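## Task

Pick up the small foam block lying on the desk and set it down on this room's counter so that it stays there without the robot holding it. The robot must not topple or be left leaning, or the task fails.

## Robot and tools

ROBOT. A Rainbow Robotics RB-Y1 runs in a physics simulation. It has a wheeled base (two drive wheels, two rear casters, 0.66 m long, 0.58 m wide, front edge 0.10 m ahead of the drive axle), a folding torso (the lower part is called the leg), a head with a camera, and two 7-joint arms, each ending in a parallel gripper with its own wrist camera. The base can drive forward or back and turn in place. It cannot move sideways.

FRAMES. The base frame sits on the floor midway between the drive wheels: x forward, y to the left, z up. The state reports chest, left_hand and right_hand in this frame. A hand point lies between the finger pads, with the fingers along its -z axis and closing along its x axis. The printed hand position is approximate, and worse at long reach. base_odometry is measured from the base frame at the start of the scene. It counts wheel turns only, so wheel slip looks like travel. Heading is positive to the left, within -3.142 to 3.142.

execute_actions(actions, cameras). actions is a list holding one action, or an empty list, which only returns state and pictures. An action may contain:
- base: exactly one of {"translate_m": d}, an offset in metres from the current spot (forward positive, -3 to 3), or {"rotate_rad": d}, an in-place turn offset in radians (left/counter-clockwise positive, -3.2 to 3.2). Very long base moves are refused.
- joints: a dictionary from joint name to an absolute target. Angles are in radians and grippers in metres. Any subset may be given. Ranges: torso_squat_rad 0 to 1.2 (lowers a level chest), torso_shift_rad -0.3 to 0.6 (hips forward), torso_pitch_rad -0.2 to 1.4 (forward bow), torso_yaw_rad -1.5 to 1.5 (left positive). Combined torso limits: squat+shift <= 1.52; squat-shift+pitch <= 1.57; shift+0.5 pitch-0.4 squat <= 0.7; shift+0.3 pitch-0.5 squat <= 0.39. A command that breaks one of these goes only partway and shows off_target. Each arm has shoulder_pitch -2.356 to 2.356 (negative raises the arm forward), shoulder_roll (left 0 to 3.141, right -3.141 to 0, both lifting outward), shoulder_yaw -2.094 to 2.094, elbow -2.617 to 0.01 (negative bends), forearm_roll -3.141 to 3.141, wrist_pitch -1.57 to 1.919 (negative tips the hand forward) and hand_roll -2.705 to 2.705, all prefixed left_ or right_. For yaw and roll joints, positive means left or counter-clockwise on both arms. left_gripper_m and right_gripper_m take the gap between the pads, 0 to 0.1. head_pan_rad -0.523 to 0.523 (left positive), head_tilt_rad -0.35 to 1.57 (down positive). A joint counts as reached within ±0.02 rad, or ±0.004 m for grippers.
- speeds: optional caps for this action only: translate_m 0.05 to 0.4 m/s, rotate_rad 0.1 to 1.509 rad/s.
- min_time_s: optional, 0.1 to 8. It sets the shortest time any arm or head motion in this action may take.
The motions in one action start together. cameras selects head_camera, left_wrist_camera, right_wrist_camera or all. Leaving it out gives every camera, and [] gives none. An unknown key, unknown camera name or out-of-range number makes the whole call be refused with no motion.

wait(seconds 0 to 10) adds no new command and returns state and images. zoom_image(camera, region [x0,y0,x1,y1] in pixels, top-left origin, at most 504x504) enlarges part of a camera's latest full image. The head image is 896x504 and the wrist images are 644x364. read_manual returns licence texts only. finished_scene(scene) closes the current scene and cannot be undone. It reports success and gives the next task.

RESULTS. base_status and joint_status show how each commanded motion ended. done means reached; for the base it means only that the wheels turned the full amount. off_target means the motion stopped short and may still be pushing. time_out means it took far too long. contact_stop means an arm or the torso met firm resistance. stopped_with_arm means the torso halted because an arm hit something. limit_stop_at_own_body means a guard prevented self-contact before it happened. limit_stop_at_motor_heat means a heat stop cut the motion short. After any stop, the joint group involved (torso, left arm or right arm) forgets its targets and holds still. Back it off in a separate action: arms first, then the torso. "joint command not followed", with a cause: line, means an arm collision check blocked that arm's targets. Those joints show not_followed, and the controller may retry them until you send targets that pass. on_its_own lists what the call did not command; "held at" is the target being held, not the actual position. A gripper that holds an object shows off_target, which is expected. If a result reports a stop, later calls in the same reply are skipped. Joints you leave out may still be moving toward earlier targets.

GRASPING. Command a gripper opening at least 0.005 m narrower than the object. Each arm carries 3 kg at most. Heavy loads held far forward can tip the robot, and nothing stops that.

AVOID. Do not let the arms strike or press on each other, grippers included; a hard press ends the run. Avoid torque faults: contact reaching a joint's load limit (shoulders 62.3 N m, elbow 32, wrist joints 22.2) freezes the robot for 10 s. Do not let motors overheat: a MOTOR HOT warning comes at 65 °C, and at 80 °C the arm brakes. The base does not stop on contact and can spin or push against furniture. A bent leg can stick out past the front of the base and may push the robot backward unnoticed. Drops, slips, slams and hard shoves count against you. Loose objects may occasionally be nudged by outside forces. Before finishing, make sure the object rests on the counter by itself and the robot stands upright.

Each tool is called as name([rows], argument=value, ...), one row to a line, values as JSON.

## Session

execute_actions(actions=[])

Scene clock: 0.00 s.
base_odometry: x=+0.000 y=+0.000 heading=+0.000 (m, m, rad; odometry frame)
base_status: not commanded
joint_positions: torso_squat_rad=+0.350 torso_shift_rad=-0.001 torso_pitch_rad=-0.001 torso_yaw_rad=+0.001 left_shoulder_pitch_rad=-0.024 left_shoulder_roll_rad=+0.013 left_shoulder_yaw_rad=+0.041 left_elbow_rad=-0.115 left_forearm_roll_rad=-0.017 left_wrist_pitch_rad=+0.039 left_hand_roll_rad=-0.048 left_gripper_m=+0.100 right_shoulder_pitch_rad=-0.041 right_shoulder_roll_rad=-0.033 right_shoulder_yaw_rad=+0.011 right_elbow_rad=-0.234 right_forearm_roll_rad=+0.042 right_wrist_pitch_rad=+0.002 right_hand_roll_rad=-0.018 right_gripper_m=+0.100 head_pan_rad=+0.000 head_tilt_rad=+0.400
joint_status: not commanded
chest: x=-0.2289 y=+0.0008 z=+1.2475 quat_wxyz=(+1.000, -0.001, -0.001, +0.000) (m; base frame)
left_hand: x=-0.1643 y=+0.2311 z=+0.5648 quat_wxyz=(+0.999, +0.008, -0.050, -0.016) (m; base frame)
right_hand: x=-0.0853 y=-0.2418 z=+0.5768 quat_wxyz=(+0.990, -0.017, -0.135, +0.026) (m; base frame)
pictures: head_camera, left_wrist_camera, right_wrist_camera
camera_calibration (this result's frames):
head_camera: T_world_to_cam=[[0.0156333, -0.999875, 0.00224106, -0.00344867], [-0.327268, -0.00723478, -0.944904, 1.35367], [0.944802, 0.0140385, -0.327341, 0.611298], [0, 0, 0, 1]] pos_world=[-0.13449, -0.00223649, 1.47919]
left_wrist_camera: T_world_to_cam=[[0.990985, -0.0099978, 0.133599, 0.0906749], [-0.0947334, -0.757425, 0.646014, -0.171514], [0.0947325, -0.652846, -0.751544, 0.678705], [0, 0, 0, 1]] pos_world=[-0.170401, 0.314087, 0.608763]
right_wrist_camera: T_world_to_cam=[[-0.949418, -0.0929053, -0.299956, 0.0668072], [-0.256842, 0.779314, 0.571579, -0.130536], [0.180657, 0.619708, -0.763757, 0.696246], [0, 0, 0, 1]] pos_world=[-0.0958808, -0.323535, 0.626413]
Images, in order (width x height): head_camera 896x504, left_wrist_camera 644x364, right_wrist_camera 644x364.

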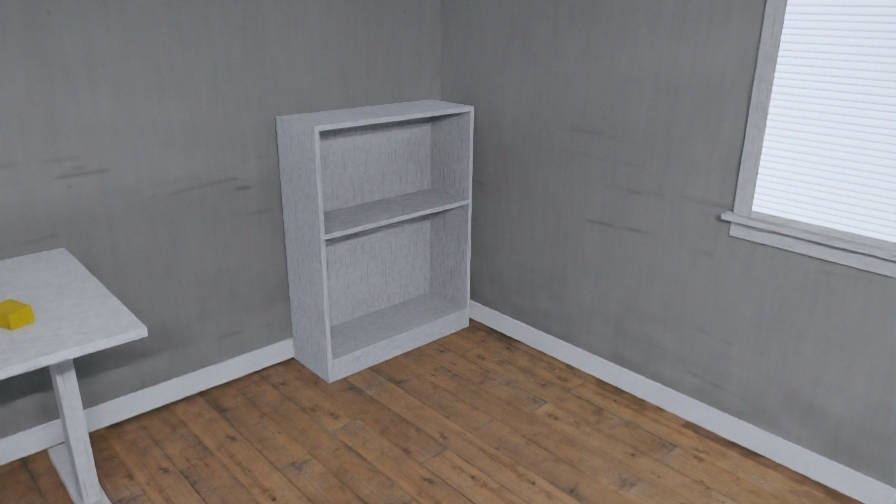

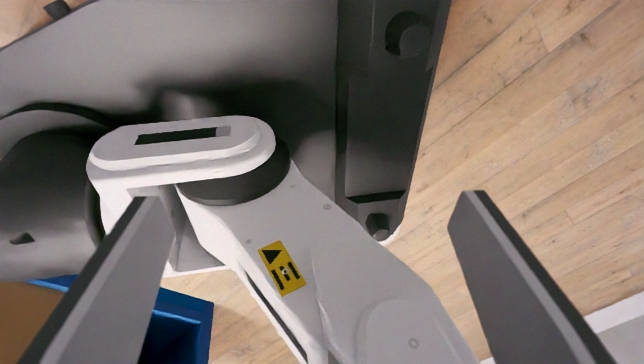

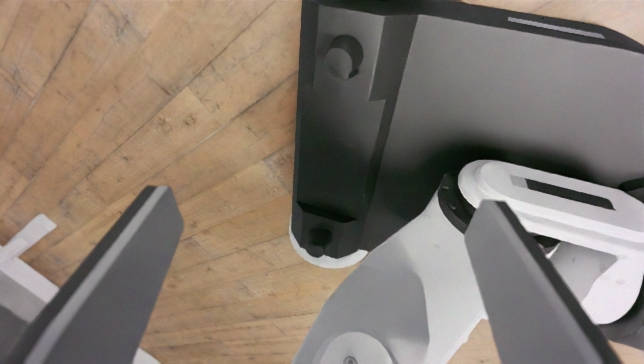

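execute_actions([
  {"joints": {"head_pan_rad": 0.52, "head_tilt_rad": 0.5}},
], cameras=["head_camera"])

Scene clock: 8.60 s.
base_odometry: x=+0.000 y=+0.000 heading=+0.000 (m, m, rad; odometry frame)
base_status: not commanded
joint_positions: torso_squat_rad=+0.350 torso_shift_rad=-0.001 torso_pitch_rad=-0.001 torso_yaw_rad=+0.001 left_shoulder_pitch_rad=-0.024 left_shoulder_roll_rad=+0.013 left_shoulder_yaw_rad=+0.041 left_elbow_rad=-0.115 left_forearm_roll_rad=-0.017 left_wrist_pitch_rad=+0.039 left_hand_roll_rad=-0.048 left_gripper_m=+0.100 right_shoulder_pitch_rad=-0.041 right_shoulder_roll_rad=-0.033 right_shoulder_yaw_rad=+0.011 right_elbow_rad=-0.234 right_forearm_roll_rad=+0.042 right_wrist_pitch_rad=+0.002 right_hand_roll_rad=-0.018 right_gripper_m=+0.100 head_pan_rad=+0.520 head_tilt_rad=+0.500
joint_status: all done
chest: x=-0.2289 y=+0.0008 z=+1.2475 quat_wxyz=(+1.000, -0.001, -0.001, +0.000) (m; base frame)
left_hand: x=-0.1643 y=+0.2311 z=+0.5648 quat_wxyz=(+0.999, +0.008, -0.050, -0.016) (m; base frame)
right_hand: x=-0.0853 y=-0.2418 z=+0.5768 quat_wxyz=(+0.990, -0.017, -0.135, +0.026) (m; base frame)
pictures: head_camera
camera_calibration (this result's frames):
head_camera: T_world_to_cam=[[0.509937, -0.860211, 0.00113846, 0.100388], [-0.36155, -0.215529, -0.907099, 1.29208], [0.780542, 0.462152, -0.420916, 0.712206], [0, 0, 0, 1]] pos_world=[-0.139946, 0.0356884, 1.47171]
Images, in order (width x height): head_camera 896x504.

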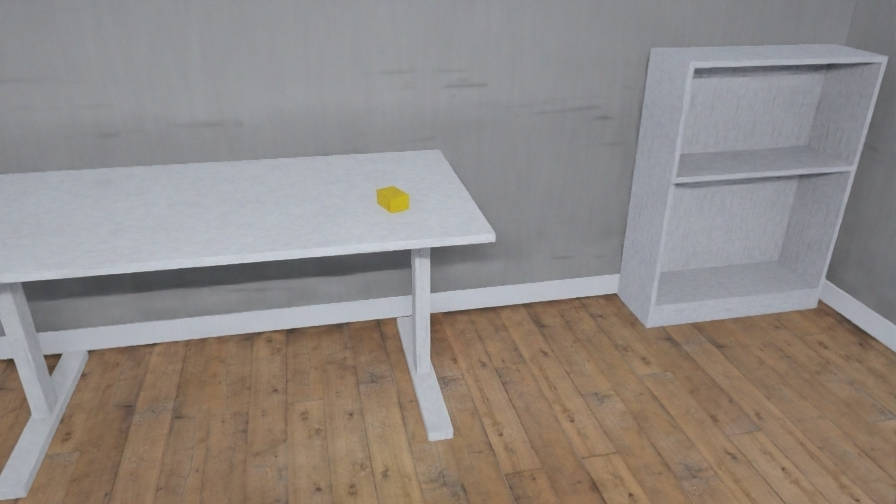

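zoom_image(camera="head_camera", region=[350, 140, 510, 250])

Region (350, 140, 510, 250) of head_camera's 896x504 image, scaled by 3.150, with more detail than that image has; it fills the top 346 rows of this view, and the rest is white.

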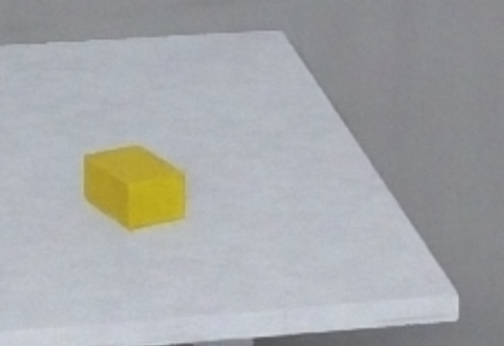

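execute_actions([
  {"base": {"rotate_rad": 0.646}, "joints": {"torso_squat_rad": 0.7, "torso_yaw_rad": 0.47, "head_pan_rad": -0.42, "head_tilt_rad": 0.5}},
], cameras=["head_camera"])

Scene clock: 131.33 s.
base_odometry: x=+0.000 y=+0.000 heading=+0.645 (m, m, rad; odometry frame)
base_status: done
joint_positions: torso_squat_rad=+0.678 torso_shift_rad=-0.001 torso_pitch_rad=-0.001 torso_yaw_rad=+0.440 left_shoulder_pitch_rad=-0.023 left_shoulder_roll_rad=+0.013 left_shoulder_yaw_rad=+0.041 left_elbow_rad=-0.115 left_forearm_roll_rad=-0.017 left_wrist_pitch_rad=+0.039 left_hand_roll_rad=-0.048 left_gripper_m=+0.100 right_shoulder_pitch_rad=-0.041 right_shoulder_roll_rad=-0.033 right_shoulder_yaw_rad=+0.011 right_elbow_rad=-0.234 right_forearm_roll_rad=+0.042 right_wrist_pitch_rad=+0.002 right_hand_roll_rad=-0.018 right_gripper_m=+0.100 head_pan_rad=-0.420 head_tilt_rad=+0.500
joint_status: torso_squat_rad limit_stop_at_own_body (moved +0.328 of +0.350); torso_yaw_rad limit_stop_at_own_body (moved +0.440 of +0.469); the others done
on_its_own: torso_squat_rad is held at +0.678, not at your +0.700, since a limit_stop_at_own_body; torso_yaw_rad is held at +0.440, not at your +0.470, since a limit_stop_at_own_body
chest: x=-0.2289 y=+0.0008 z=+1.1352 quat_wxyz=(+0.976, -0.001, +0.000, +0.218) (m; base frame)
left_hand: x=-0.2688 y=+0.2362 z=+0.4523 quat_wxyz=(+0.978, +0.018, -0.046, +0.202) (m; base frame)
right_hand: x=+0.0042 y=-0.1580 z=+0.4645 quat_wxyz=(+0.961, +0.012, -0.136, +0.241) (m; base frame)
pictures: head_camera
camera_calibration (this result's frames):
head_camera: T_world_to_cam=[[0.0348088, -0.999394, 0.000787585, 0.0120535], [-0.419739, -0.0153346, -0.907515, 1.17772], [0.906977, 0.0312589, -0.420018, 0.692036], [0, 0, 0, 1]] pos_world=[-0.133748, 0.00847378, 1.35945]
Images, in order (width x height): head_camera 896x504.

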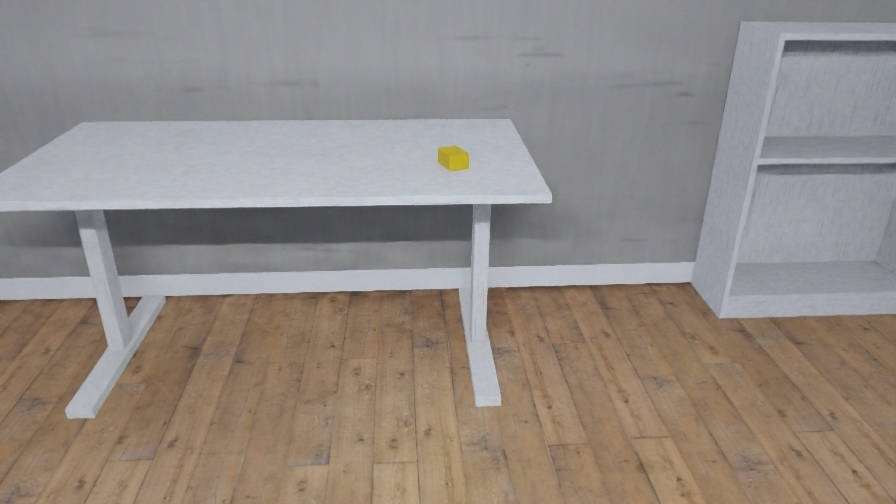

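execute_actions([
  {"base": {"translate_m": 0.95}, "joints": {"torso_yaw_rad": 0.2, "head_pan_rad": -0.12, "head_tilt_rad": 0.7, "right_shoulder_pitch_rad": -0.469, "right_shoulder_roll_rad": -0.035, "right_shoulder_yaw_rad": -0.155, "right_elbow_rad": -1.579, "right_forearm_roll_rad": 0.0, "right_wrist_pitch_rad": 1.374, "right_hand_roll_rad": 1.571}, "min_time_s": 3.0},
], cameras=["head_camera", "right_wrist_camera"])

Scene clock: 159.37 s.
base_odometry: x=+0.758 y=+0.572 heading=+0.646 (m, m, rad; odometry frame)
base_status: done
joint_positions: torso_squat_rad=+0.678 torso_shift_rad=-0.001 torso_pitch_rad=-0.001 torso_yaw_rad=+0.200 left_shoulder_pitch_rad=-0.024 left_shoulder_roll_rad=+0.013 left_shoulder_yaw_rad=+0.041 left_elbow_rad=-0.115 left_forearm_roll_rad=-0.017 left_wrist_pitch_rad=+0.039 left_hand_roll_rad=-0.048 left_gripper_m=+0.100 right_shoulder_pitch_rad=-0.041 right_shoulder_roll_rad=-0.035 right_shoulder_yaw_rad=-0.155 right_elbow_rad=-0.234 right_forearm_roll_rad=+0.000 right_wrist_pitch_rad=+1.374 right_hand_roll_rad=-0.018 right_gripper_m=+0.100 head_pan_rad=-0.120 head_tilt_rad=+0.700
joint_status: right_shoulder_pitch_rad limit_stop_at_own_body (moved +0.000 of -0.428); right_elbow_rad limit_stop_at_own_body (moved +0.000 of -1.345); right_hand_roll_rad limit_stop_at_own_body (moved +0.000 of +1.589); the others done
on_its_own: torso_squat_rad is held at +0.678, not at your +0.700, since a limit_stop_at_own_body; right_shoulder_pitch_rad is held at -0.041, not at your -0.469, since a limit_stop_at_own_body; right_elbow_rad is held at -0.234, not at your -1.579, since a limit_stop_at_own_body; right_hand_roll_rad is held at -0.018, not at your +1.571, since a limit_stop_at_own_body
chest: x=-0.2288 y=+0.0008 z=+1.1352 quat_wxyz=(+0.995, -0.001, +0.000, +0.100) (m; base frame)
left_hand: x=-0.2112 y=+0.2391 z=+0.4524 quat_wxyz=(+0.995, +0.013, -0.048, +0.084) (m; base frame)
right_hand: x=-0.3050 y=-0.2408 z=+0.5813 quat_wxyz=(+0.854, -0.033, +0.520, +0.009) (m; base frame)
pictures: head_camera, right_wrist_camera
camera_calibration (this result's frames):
head_camera: T_world_to_cam=[[0.0938471, -0.995585, -0.00202312, 0.0229691], [-0.589665, -0.0539463, -0.805844, 1.00761], [0.802177, 0.0768191, -0.592124, 0.898394], [0, 0, 0, 1]] pos_world=[-0.128672, 0.00821089, 1.34399]
right_wrist_camera: T_world_to_cam=[[-0.488941, -0.0195478, 0.872098, -0.663596], [0.50674, 0.807396, 0.302201, 0.205876], [-0.710036, 0.589686, -0.384863, 0.239698], [0, 0, 0, 1]] pos_world=[-0.258591, -0.320542, 0.608756]
Images, in order (width x height): head_camera 896x504, right_wrist_camera 644x364.

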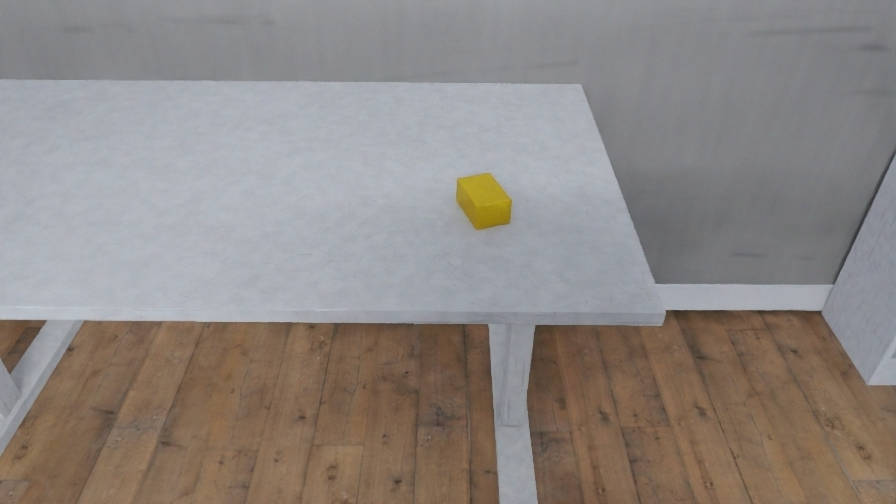

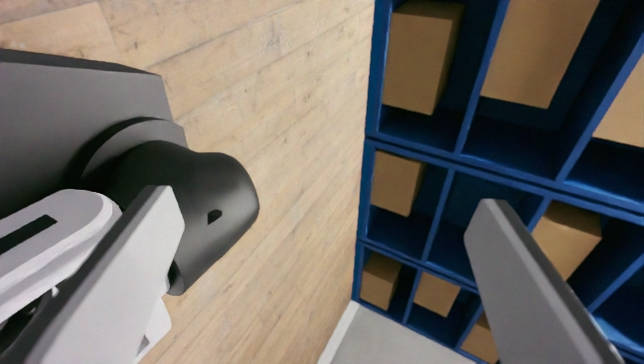

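zoom_image(camera="head_camera", region=[430, 150, 550, 250])

Region (430, 150, 550, 250) of head_camera's 896x504 image, scaled by 4.200, with more detail than that image has.

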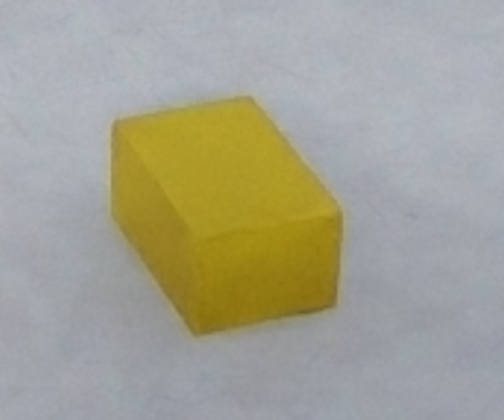

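execute_actions([
  {"base": {"translate_m": 0.1}, "joints": {"torso_yaw_rad": 0.1, "right_shoulder_pitch_rad": -0.554, "right_shoulder_roll_rad": -0.15, "right_shoulder_yaw_rad": -0.181, "right_elbow_rad": -1.405, "right_forearm_roll_rad": 0.0, "right_wrist_pitch_rad": 1.281}},
], cameras=["head_camera"])

execute_actions([
  {"base": {"translate_m": 0.32}, "joints": {"torso_yaw_rad": 0.42, "head_pan_rad": -0.3, "head_tilt_rad": 0.9, "right_shoulder_roll_rad": -0.049, "right_hand_roll_rad": 1.571}},
])

Scene clock: 239.43 s.
base_odometry: x=+0.838 y=+0.632 heading=+0.647 (m, m, rad; odometry frame)
base_status: done
joint_positions: torso_squat_rad=+0.678 torso_shift_rad=-0.001 torso_pitch_rad=-0.001 torso_yaw_rad=+0.100 left_shoulder_pitch_rad=-0.024 left_shoulder_roll_rad=+0.013 left_shoulder_yaw_rad=+0.041 left_elbow_rad=-0.115 left_forearm_roll_rad=-0.017 left_wrist_pitch_rad=+0.039 left_hand_roll_rad=-0.048 left_gripper_m=+0.100 right_shoulder_pitch_rad=-0.554 right_shoulder_roll_rad=-0.150 right_shoulder_yaw_rad=-0.181 right_elbow_rad=-1.405 right_forearm_roll_rad=+0.000 right_wrist_pitch_rad=+1.281 right_hand_roll_rad=-0.018 right_gripper_m=+0.100 head_pan_rad=-0.120 head_tilt_rad=+0.700
joint_status: all done
on_its_own: torso_squat_rad is held at +0.678, not at your +0.700, since a limit_stop_at_own_body; right_hand_roll_rad is held at -0.018, not at your +1.571, since a limit_stop_at_own_body
chest: x=-0.2288 y=+0.0008 z=+1.1352 quat_wxyz=(+0.999, -0.001, +0.000, +0.050) (m; base frame)
left_hand: x=-0.1874 y=+0.2362 z=+0.4525 quat_wxyz=(+0.998, +0.010, -0.049, +0.034) (m; base frame)
right_hand: x=+0.3567 y=-0.2190 z=+0.8836 quat_wxyz=(+0.943, -0.030, -0.331, +0.029) (m; base frame)
pictures: head_camera
camera_calibration (this result's frames):
head_camera: T_world_to_cam=[[-0.00595799, -0.99998, -0.00208261, 0.000223495], [-0.592045, 0.00520585, -0.805888, 1.00709], [0.805883, -0.00356847, -0.592064, 0.899221], [0, 0, 0, 1]] pos_world=[-0.128425, -0.00181041, 1.344]
Images, in order (width x height): head_camera 896x504.

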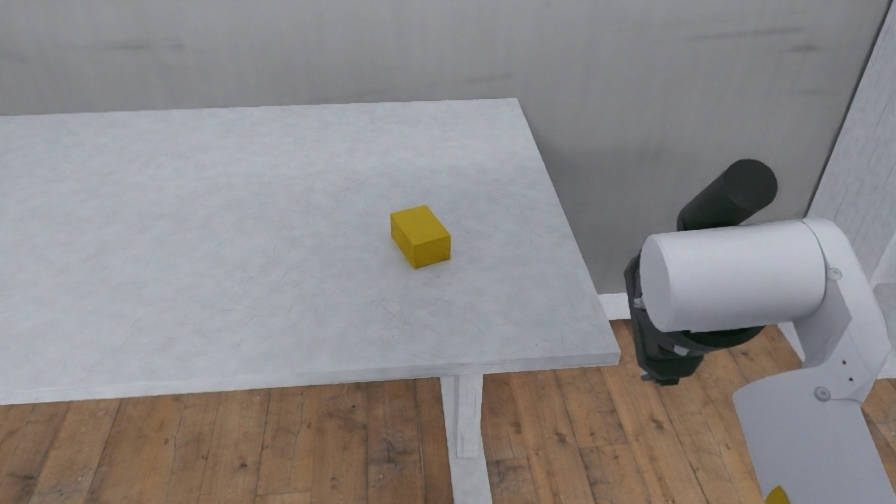

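Scene clock: 241.73 s.
base_odometry: x=+1.094 y=+0.825 heading=+0.647 (m, m, rad; odometry frame)
base_status: done
joint_positions: torso_squat_rad=+0.678 torso_shift_rad=-0.001 torso_pitch_rad=-0.001 torso_yaw_rad=+0.420 left_shoulder_pitch_rad=-0.024 left_shoulder_roll_rad=+0.013 left_shoulder_yaw_rad=+0.041 left_elbow_rad=-0.115 left_forearm_roll_rad=-0.017 left_wrist_pitch_rad=+0.039 left_hand_roll_rad=-0.048 left_gripper_m=+0.100 right_shoulder_pitch_rad=-0.554 right_shoulder_roll_rad=-0.049 right_shoulder_yaw_rad=-0.181 right_elbow_rad=-1.405 right_forearm_roll_rad=+0.000 right_wrist_pitch_rad=+1.281 right_hand_roll_rad=+1.571 right_gripper_m=+0.100 head_pan_rad=-0.300 head_tilt_rad=+0.900
joint_status: all done
on_its_own: torso_squat_rad is held at +0.678, not at your +0.700, since a limit_stop_at_own_body
chest: x=-0.2287 y=+0.0008 z=+1.1352 quat_wxyz=(+0.978, -0.001, +0.000, +0.208) (m; base frame)
left_hand: x=-0.2638 y=+0.2370 z=+0.4524 quat_wxyz=(+0.980, +0.018, -0.047, +0.192) (m; base frame)
right_hand: x=+0.3686 y=+0.0259 z=+0.8706 quat_wxyz=(+0.515, -0.175, -0.268, +0.795) (m; base frame)
pictures: head_camera, left_wrist_camera, right_wrist_camera
camera_calibration (this result's frames):
head_camera: T_world_to_cam=[[0.132763, -0.991137, -0.00468707, 0.0393496], [-0.734429, -0.0951989, -0.671976, 0.798481], [0.665574, 0.0926557, -0.740558, 1.06865], [0, 0, 0, 1]] pos_world=[-0.13006, 0.0159992, 1.32814]
left_wrist_camera: T_world_to_cam=[[0.909274, 0.394429, 0.132839, 0.0873511], [0.222252, -0.730015, 0.646283, -0.0268205], [0.351887, -0.558124, -0.751447, 0.652894], [0, 0, 0, 1]] pos_world=[-0.30321, 0.310363, 0.496345]
right_wrist_camera: T_world_to_cam=[[0.452971, -0.891513, -0.00462432, -0.142672], [-0.890502, -0.452693, 0.0455515, 0.332924], [-0.0427031, -0.0165155, -0.998951, 0.976343], [0, 0, 0, 1]] pos_world=[0.402789, 0.0396433, 0.959494]
Images, in order (width x height): head_camera 896x504, left_wrist_camera 644x364, right_wrist_camera 644x364.

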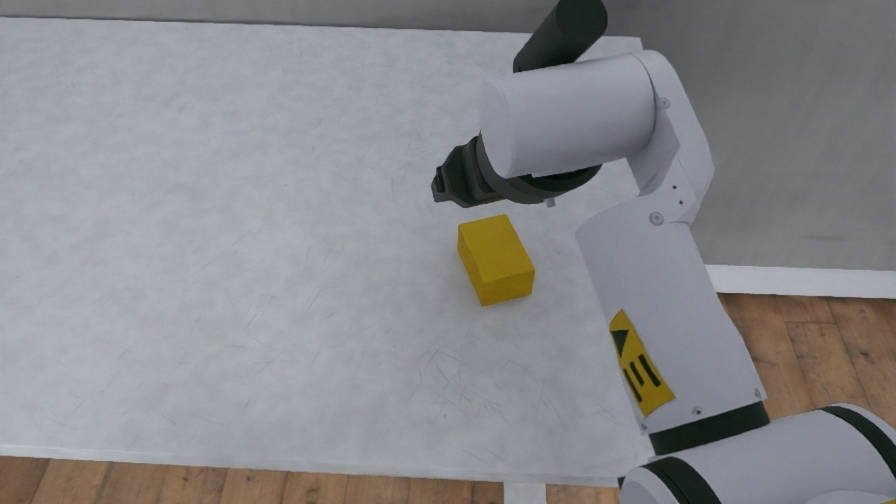

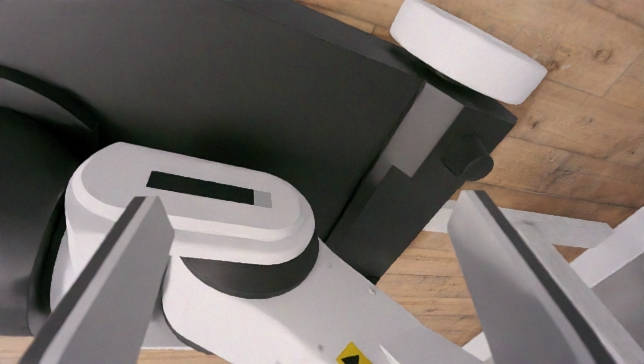

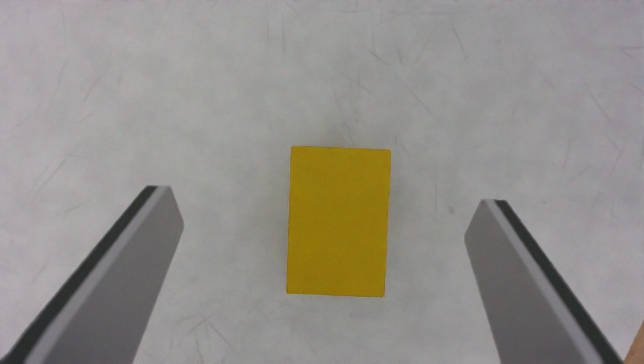

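zoom_image(camera="head_camera", region=[420, 160, 570, 320])

Region (420, 160, 570, 320) of head_camera's 896x504 image, scaled by 3.150, with more detail than that image has; it fills the left 472 columns of this view, and the rest is white.

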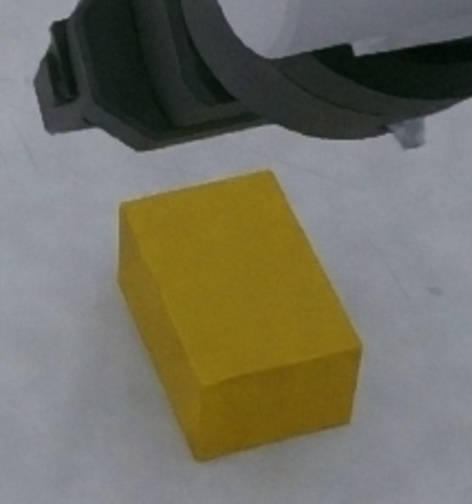

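execute_actions([
  {"joints": {"torso_yaw_rad": 0.4065, "right_shoulder_pitch_rad": -0.477, "right_shoulder_roll_rad": -0.036, "right_shoulder_yaw_rad": -0.158, "right_elbow_rad": -1.157, "right_wrist_pitch_rad": 0.958}, "min_time_s": 1.0},
], cameras=["head_camera", "right_wrist_camera"])

Scene clock: 306.70 s.
base_odometry: x=+1.094 y=+0.825 heading=+0.647 (m, m, rad; odometry frame)
base_status: not commanded
joint_positions: torso_squat_rad=+0.678 torso_shift_rad=-0.001 torso_pitch_rad=-0.001 torso_yaw_rad=+0.407 left_shoulder_pitch_rad=-0.024 left_shoulder_roll_rad=+0.013 left_shoulder_yaw_rad=+0.041 left_elbow_rad=-0.115 left_forearm_roll_rad=-0.017 left_wrist_pitch_rad=+0.039 left_hand_roll_rad=-0.048 left_gripper_m=+0.100 right_shoulder_pitch_rad=-0.477 right_shoulder_roll_rad=-0.036 right_shoulder_yaw_rad=-0.158 right_elbow_rad=-1.157 right_forearm_roll_rad=+0.000 right_wrist_pitch_rad=+0.958 right_hand_roll_rad=+1.571 right_gripper_m=+0.100 head_pan_rad=-0.300 head_tilt_rad=+0.900
joint_status: all done
on_its_own: torso_squat_rad is held at +0.678, not at your +0.700, since a limit_stop_at_own_body
chest: x=-0.2288 y=+0.0008 z=+1.1352 quat_wxyz=(+0.979, -0.001, +0.000, +0.202) (m; base frame)
left_hand: x=-0.2606 y=+0.2375 z=+0.4524 quat_wxyz=(+0.981, +0.018, -0.047, +0.186) (m; base frame)
right_hand: x=+0.3594 y=+0.0135 z=+0.7764 quat_wxyz=(+0.521, -0.177, -0.267, +0.791) (m; base frame)
pictures: head_camera, right_wrist_camera
camera_calibration (this result's frames):
head_camera: T_world_to_cam=[[0.119364, -0.992839, -0.00469445, 0.0362968], [-0.735632, -0.0852642, -0.671994, 0.798216], [0.666782, 0.0836656, -0.740542, 1.06891], [0, 0, 0, 1]] pos_world=[-0.129871, 0.0146649, 1.32814]
right_wrist_camera: T_world_to_cam=[[0.4404, -0.897785, -0.00539387, -0.14472], [-0.896781, -0.440178, 0.0450309, 0.325899], [-0.0428023, -0.0149945, -0.998971, 0.881698], [0, 0, 0, 1]] pos_world=[0.393734, 0.0267473, 0.865334]
Images, in order (width x height): head_camera 896x504, right_wrist_camera 644x364.

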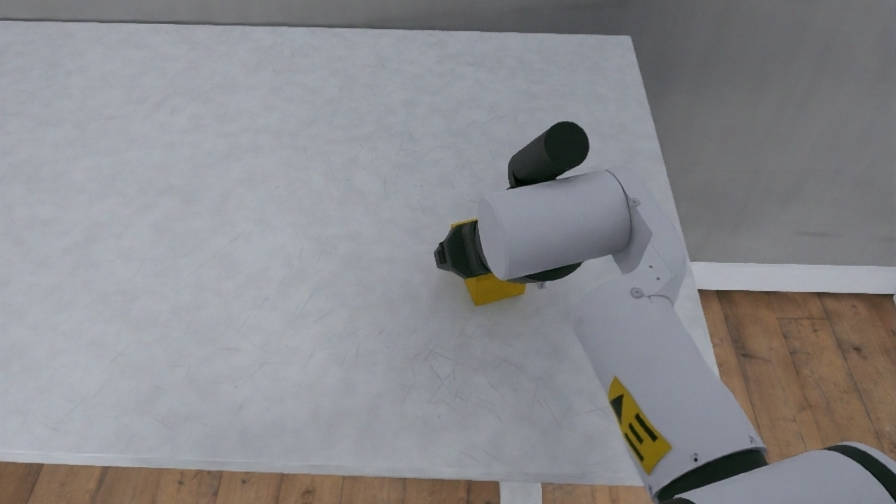

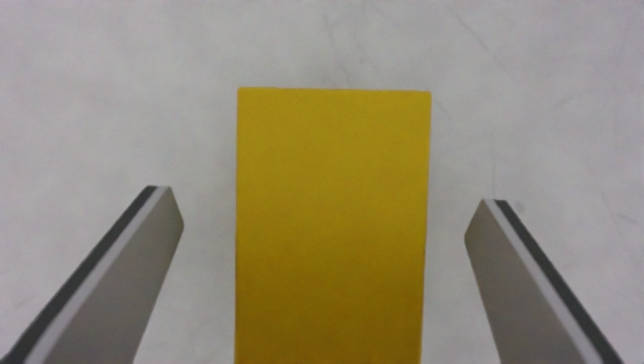

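execute_actions(actions=[])

Scene clock: 333.47 s.
base_odometry: x=+1.094 y=+0.825 heading=+0.647 (m, m, rad; odometry frame)
base_status: not commanded
joint_positions: torso_squat_rad=+0.678 torso_shift_rad=-0.001 torso_pitch_rad=-0.001 torso_yaw_rad=+0.407 left_shoulder_pitch_rad=-0.024 left_shoulder_roll_rad=+0.013 left_shoulder_yaw_rad=+0.041 left_elbow_rad=-0.115 left_forearm_roll_rad=-0.017 left_wrist_pitch_rad=+0.039 left_hand_roll_rad=-0.048 left_gripper_m=+0.100 right_shoulder_pitch_rad=-0.477 right_shoulder_roll_rad=-0.036 right_shoulder_yaw_rad=-0.158 right_elbow_rad=-1.157 right_forearm_roll_rad=+0.000 right_wrist_pitch_rad=+0.958 right_hand_roll_rad=+1.571 right_gripper_m=+0.100 head_pan_rad=-0.300 head_tilt_rad=+0.900
joint_status: all done
on_its_own: torso_squat_rad is held at +0.678, not at your +0.700, since a limit_stop_at_own_body
chest: x=-0.2288 y=+0.0008 z=+1.1352 quat_wxyz=(+0.979, -0.001, +0.000, +0.202) (m; base frame)
left_hand: x=-0.2606 y=+0.2375 z=+0.4524 quat_wxyz=(+0.981, +0.018, -0.047, +0.186) (m; base frame)
right_hand: x=+0.3594 y=+0.0135 z=+0.7764 quat_wxyz=(+0.521, -0.177, -0.267, +0.791) (m; base frame)
pictures: head_camera, left_wrist_camera, right_wrist_camera
camera_calibration (this result's frames):
head_camera: T_world_to_cam=[[0.119365, -0.992839, -0.00469466, 0.0362968], [-0.735632, -0.0852641, -0.671994, 0.798216], [0.666782, 0.0836658, -0.740542, 1.06891], [0, 0, 0, 1]] pos_world=[-0.129871, 0.0146646, 1.32814]
left_wrist_camera: T_world_to_cam=[[0.914516, 0.382109, 0.132868, 0.0885273], [0.212353, -0.732959, 0.64628, -0.0290774], [0.344336, -0.562818, -0.751444, 0.65117], [0, 0, 0, 1]] pos_world=[-0.299006, 0.31135, 0.496347]
right_wrist_camera: T_world_to_cam=[[0.440401, -0.897785, -0.00539382, -0.14472], [-0.896781, -0.440178, 0.0450295, 0.325901], [-0.042801, -0.0149939, -0.998971, 0.881697], [0, 0, 0, 1]] pos_world=[0.393734, 0.0267472, 0.865334]
Images, in order (width x height): head_camera 896x504, left_wrist_camera 644x364, right_wrist_camera 644x364.

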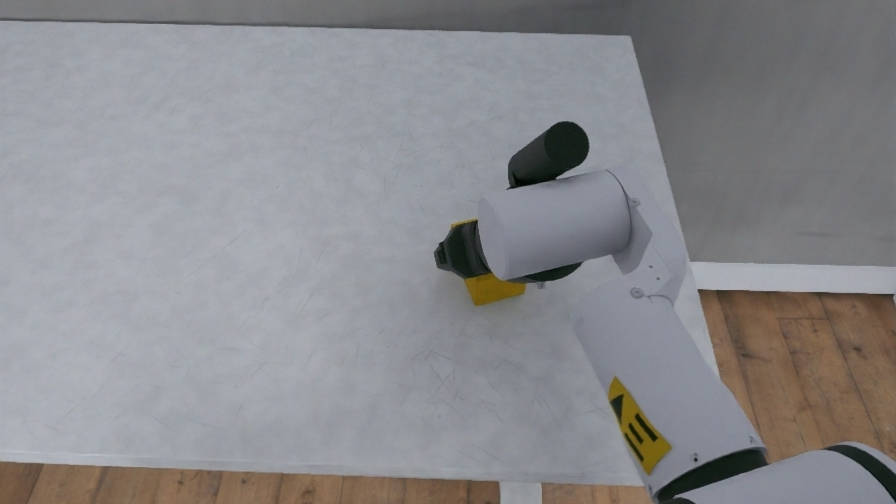

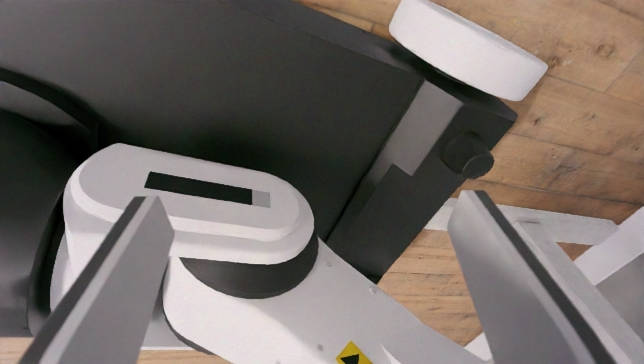

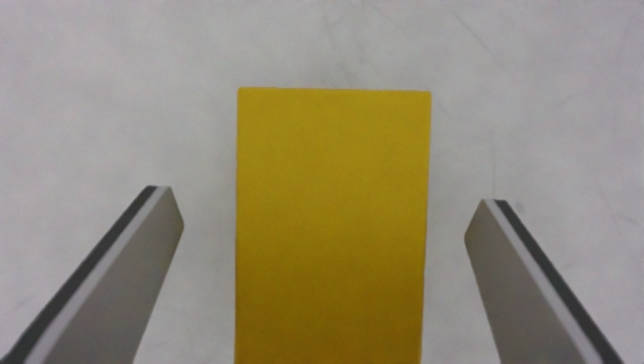

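execute_actions([
  {"joints": {"right_shoulder_pitch_rad": -0.476, "right_shoulder_roll_rad": -0.036, "right_shoulder_yaw_rad": -0.157, "right_elbow_rad": -1.120, "right_wrist_pitch_rad": 0.922, "right_gripper_m": 0.046}},
], cameras=["head_camera", "right_wrist_camera"])

Scene clock: 344.80 s.
base_odometry: x=+1.094 y=+0.825 heading=+0.647 (m, m, rad; odometry frame)
base_status: not commanded
joint_positions: torso_squat_rad=+0.678 torso_shift_rad=-0.001 torso_pitch_rad=-0.001 torso_yaw_rad=+0.407 left_shoulder_pitch_rad=-0.024 left_shoulder_roll_rad=+0.013 left_shoulder_yaw_rad=+0.041 left_elbow_rad=-0.115 left_forearm_roll_rad=-0.017 left_wrist_pitch_rad=+0.039 left_hand_roll_rad=-0.048 left_gripper_m=+0.100 right_shoulder_pitch_rad=-0.476 right_shoulder_roll_rad=-0.036 right_shoulder_yaw_rad=-0.157 right_elbow_rad=-1.120 right_forearm_roll_rad=+0.000 right_wrist_pitch_rad=+0.922 right_hand_roll_rad=+1.571 right_gripper_m=+0.058 head_pan_rad=-0.300 head_tilt_rad=+0.900
joint_status: right_gripper_m off_target (ended at +0.058, target +0.046); the others done
on_its_own: torso_squat_rad is held at +0.678, not at your +0.700, since a limit_stop_at_own_body
chest: x=-0.2288 y=+0.0008 z=+1.1352 quat_wxyz=(+0.979, -0.001, +0.000, +0.202) (m; base frame)
left_hand: x=-0.2606 y=+0.2375 z=+0.4524 quat_wxyz=(+0.981, +0.018, -0.047, +0.186) (m; base frame)
right_hand: x=+0.3579 y=+0.0131 z=+0.7663 quat_wxyz=(+0.521, -0.176, -0.266, +0.792) (m; base frame)
pictures: head_camera, right_wrist_camera
camera_calibration (this result's frames):
head_camera: T_world_to_cam=[[0.119364, -0.992839, -0.00469409, 0.0362963], [-0.735629, -0.085264, -0.671997, 0.798219], [0.666785, 0.0836656, -0.740539, 1.06891], [0, 0, 0, 1]] pos_world=[-0.129873, 0.0146647, 1.32814]
right_wrist_camera: T_world_to_cam=[[0.440919, -0.897533, -0.00511028, -0.144966], [-0.896448, -0.440653, 0.0469558, 0.323214], [-0.0443962, -0.0161226, -0.998884, 0.872018], [0, 0, 0, 1]] pos_world=[0.392377, 0.026373, 0.855127]
Images, in order (width x height): head_camera 896x504, right_wrist_camera 644x364.

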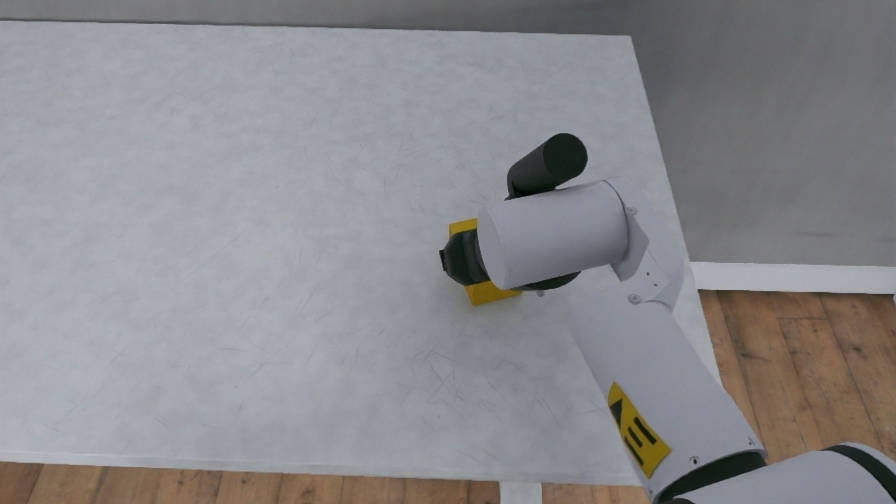

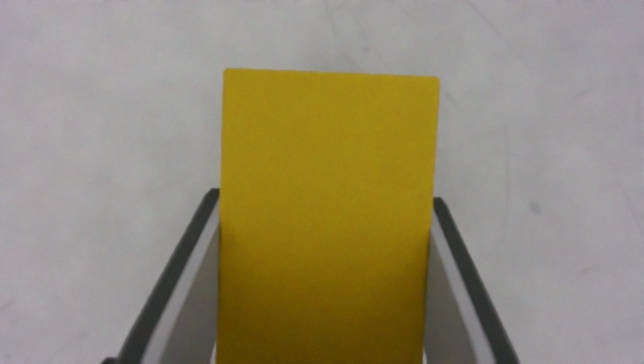

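execute_actions([
  {"base": {"translate_m": -0.6}, "joints": {"torso_squat_rad": 0.0, "right_elbow_rad": -1.25, "right_wrist_pitch_rad": 1.05, "right_gripper_m": 0.046, "head_tilt_rad": 0.6}},
], cameras=["head_camera", "right_wrist_camera"])

Scene clock: 394.80 s.
base_odometry: x=+0.615 y=+0.463 heading=+0.649 (m, m, rad; odometry frame)
base_status: done
joint_positions: torso_squat_rad=+0.000 torso_shift_rad=-0.001 torso_pitch_rad=-0.001 torso_yaw_rad=+0.407 left_shoulder_pitch_rad=-0.024 left_shoulder_roll_rad=+0.013 left_shoulder_yaw_rad=+0.041 left_elbow_rad=-0.115 left_forearm_roll_rad=-0.017 left_wrist_pitch_rad=+0.039 left_hand_roll_rad=-0.048 left_gripper_m=+0.100 right_shoulder_pitch_rad=-0.476 right_shoulder_roll_rad=-0.036 right_shoulder_yaw_rad=-0.157 right_elbow_rad=-1.250 right_forearm_roll_rad=+0.000 right_wrist_pitch_rad=+1.050 right_hand_roll_rad=+1.571 right_gripper_m=+0.058 head_pan_rad=-0.300 head_tilt_rad=+0.600
joint_status: right_gripper_m off_target (ended at +0.058, target +0.046); the others done
chest: x=-0.2289 y=+0.0009 z=+1.2899 quat_wxyz=(+0.979, -0.001, +0.000, +0.202) (m; base frame)
left_hand: x=-0.2608 y=+0.2376 z=+0.6071 quat_wxyz=(+0.981, +0.018, -0.047, +0.186) (m; base frame)
right_hand: x=+0.3596 y=+0.0140 z=+0.9546 quat_wxyz=(+0.521, -0.177, -0.267, +0.792) (m; base frame)
pictures: head_camera, right_wrist_camera
camera_calibration (this result's frames):
head_camera: T_world_to_cam=[[0.120626, -0.992698, -0.000550775, 0.0312217], [-0.505317, -0.0609251, -0.86078, 1.23126], [0.854461, 0.104111, -0.508976, 0.877582], [0, 0, 0, 1]] pos_world=[-0.131452, 0.0146423, 1.50653]
right_wrist_camera: T_world_to_cam=[[0.440947, -0.897519, -0.00506018, -0.14393], [-0.896504, -0.440704, 0.045395, 0.317875], [-0.0429729, -0.0154803, -0.998956, 1.05972], [0, 0, 0, 1]] pos_world=[0.393982, 0.0273138, 1.04346]
Images, in order (width x height): head_camera 896x504, right_wrist_camera 644x364.

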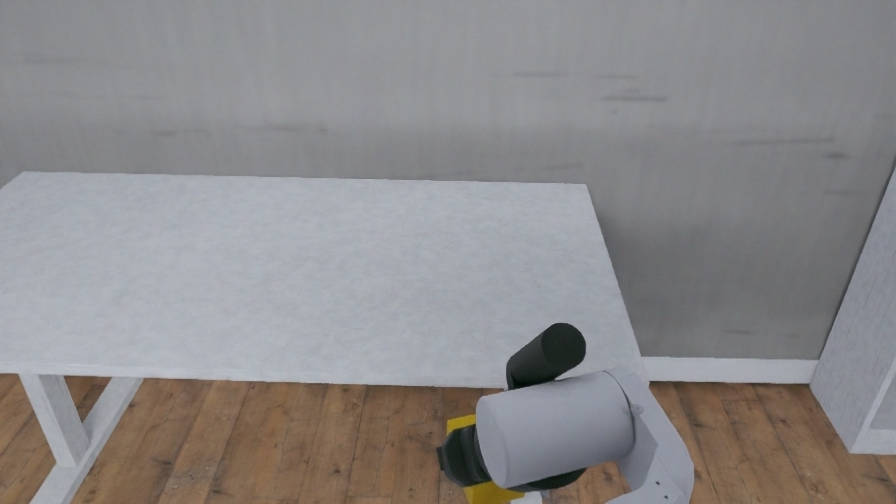

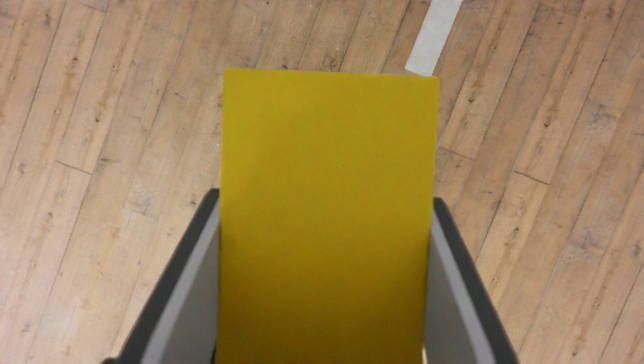

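execute_actions([
  {"base": {"rotate_rad": -2.65}, "joints": {"torso_yaw_rad": 0.0, "right_shoulder_pitch_rad": -0.1, "right_shoulder_roll_rad": -0.1, "right_shoulder_yaw_rad": 0.0, "right_elbow_rad": -0.5, "right_wrist_pitch_rad": 0.2, "right_gripper_m": 0.046, "head_pan_rad": -0.15, "head_tilt_rad": 0.3}, "min_time_s": 3.0},
], cameras=["head_camera", "right_wrist_camera"])

Scene clock: 420.27 s.
base_odometry: x=+0.615 y=+0.463 heading=-2.001 (m, m, rad; odometry frame)
base_status: done
joint_positions: torso_squat_rad=+0.000 torso_shift_rad=-0.001 torso_pitch_rad=-0.001 torso_yaw_rad=+0.000 left_shoulder_pitch_rad=-0.024 left_shoulder_roll_rad=+0.013 left_shoulder_yaw_rad=+0.041 left_elbow_rad=-0.115 left_forearm_roll_rad=-0.017 left_wrist_pitch_rad=+0.039 left_hand_roll_rad=-0.048 left_gripper_m=+0.100 right_shoulder_pitch_rad=-0.100 right_shoulder_roll_rad=-0.100 right_shoulder_yaw_rad=+0.000 right_elbow_rad=-0.500 right_forearm_roll_rad=+0.000 right_wrist_pitch_rad=+0.200 right_hand_roll_rad=+1.571 right_gripper_m=+0.058 head_pan_rad=-0.150 head_tilt_rad=+0.300
joint_status: right_gripper_m off_target (ended at +0.058, target +0.046); the others done
chest: x=-0.2290 y=+0.0009 z=+1.2899 quat_wxyz=(+1.000, -0.001, -0.001, +0.000) (m; base frame)
left_hand: x=-0.1642 y=+0.2311 z=+0.6072 quat_wxyz=(+0.999, +0.008, -0.050, -0.016) (m; base frame)
right_hand: x=+0.0365 y=-0.2855 z=+0.6602 quat_wxyz=(+0.677, -0.173, -0.105, +0.708) (m; base frame)
pictures: head_camera, right_wrist_camera
camera_calibration (this result's frames):
head_camera: T_world_to_cam=[[-0.135305, -0.990798, 0.00352294, -0.0367144], [-0.229717, 0.0279115, -0.972857, 1.45559], [0.963806, -0.132442, -0.23138, 0.486396], [0, 0, 0, 1]] pos_world=[-0.139387, -0.0125847, 1.52875]
right_wrist_camera: T_world_to_cam=[[0.0709256, -0.994035, 0.0828515, -0.343877], [-0.953114, -0.0430401, 0.299534, -0.14264], [-0.294181, -0.100212, -0.950481, 0.700085], [0, 0, 0, 1]] pos_world=[0.0943894, -0.277809, 0.736634]
Images, in order (width x height): head_camera 896x504, right_wrist_camera 644x364.

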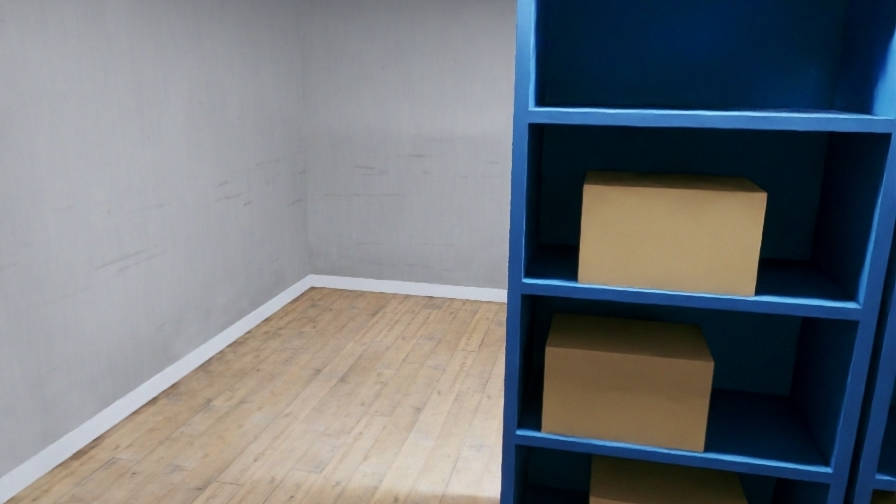

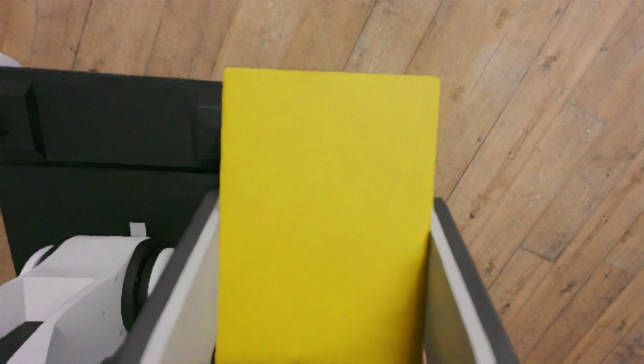

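execute_actions([
  {"base": {"translate_m": 2.1}, "joints": {"right_shoulder_roll_rad": -0.03, "right_gripper_m": 0.046, "head_pan_rad": -0.52, "head_tilt_rad": 0.3}, "min_time_s": 1.5},
], cameras=["head_camera", "right_wrist_camera"])

Scene clock: 525.00 s.
base_odometry: x=-0.261 y=-1.445 heading=-2.001 (m, m, rad; odometry frame)
base_status: done
joint_positions: torso_squat_rad=+0.000 torso_shift_rad=-0.001 torso_pitch_rad=-0.001 torso_yaw_rad=+0.000 left_shoulder_pitch_rad=-0.024 left_shoulder_roll_rad=+0.013 left_shoulder_yaw_rad=+0.041 left_elbow_rad=-0.115 left_forearm_roll_rad=-0.017 left_wrist_pitch_rad=+0.039 left_hand_roll_rad=-0.048 left_gripper_m=+0.100 right_shoulder_pitch_rad=-0.100 right_shoulder_roll_rad=-0.030 right_shoulder_yaw_rad=+0.000 right_elbow_rad=-0.500 right_forearm_roll_rad=+0.000 right_wrist_pitch_rad=+0.200 right_hand_roll_rad=+1.571 right_gripper_m=+0.058 head_pan_rad=-0.520 head_tilt_rad=+0.300
joint_status: right_gripper_m off_target (ended at +0.058, target +0.046); the others done
chest: x=-0.2289 y=+0.0009 z=+1.2899 quat_wxyz=(+1.000, -0.001, +0.000, +0.000) (m; base frame)
left_hand: x=-0.1641 y=+0.2311 z=+0.6072 quat_wxyz=(+0.999, +0.008, -0.050, -0.016) (m; base frame)
right_hand: x=+0.0352 y=-0.2347 z=+0.6567 quat_wxyz=(+0.680, -0.148, -0.129, +0.706) (m; base frame)
pictures: head_camera, right_wrist_camera
camera_calibration (this result's frames):
head_camera: T_world_to_cam=[[-0.484344, -0.874872, 0.00301235, -0.10836], [-0.20357, 0.10935, -0.972935, 1.46105], [0.850864, -0.471848, -0.23106, 0.462801], [0, 0, 0, 1]] pos_world=[-0.148838, -0.0361945, 1.52877]
right_wrist_camera: T_world_to_cam=[[0.0776161, -0.996885, 0.0140158, -0.248651], [-0.952026, -0.0699349, 0.297918, -0.145941], [-0.296009, -0.0364666, -0.954489, 0.719155], [0, 0, 0, 1]] pos_world=[0.0932362, -0.231857, 0.733389]
Images, in order (width x height): head_camera 896x504, right_wrist_camera 644x364.

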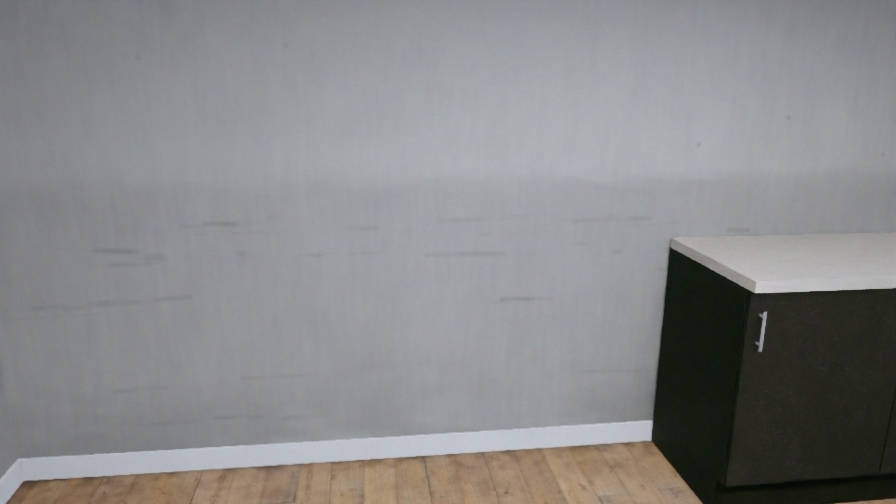

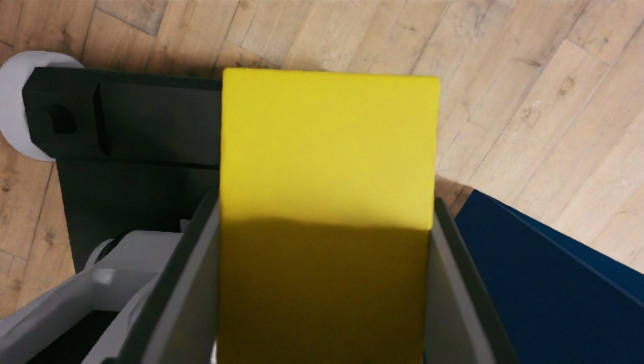

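zoom_image(camera="head_camera", region=[616, 210, 896, 504])

Region (616, 210, 896, 504) of head_camera's 896x504 image, scaled by 1.714, with more detail than that image has; it fills the left 480 columns of this view, and the rest is white.

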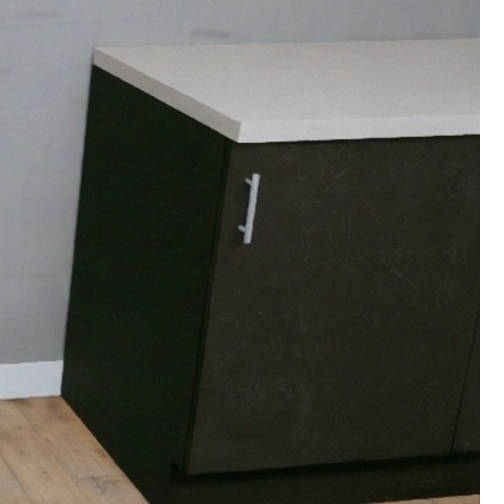

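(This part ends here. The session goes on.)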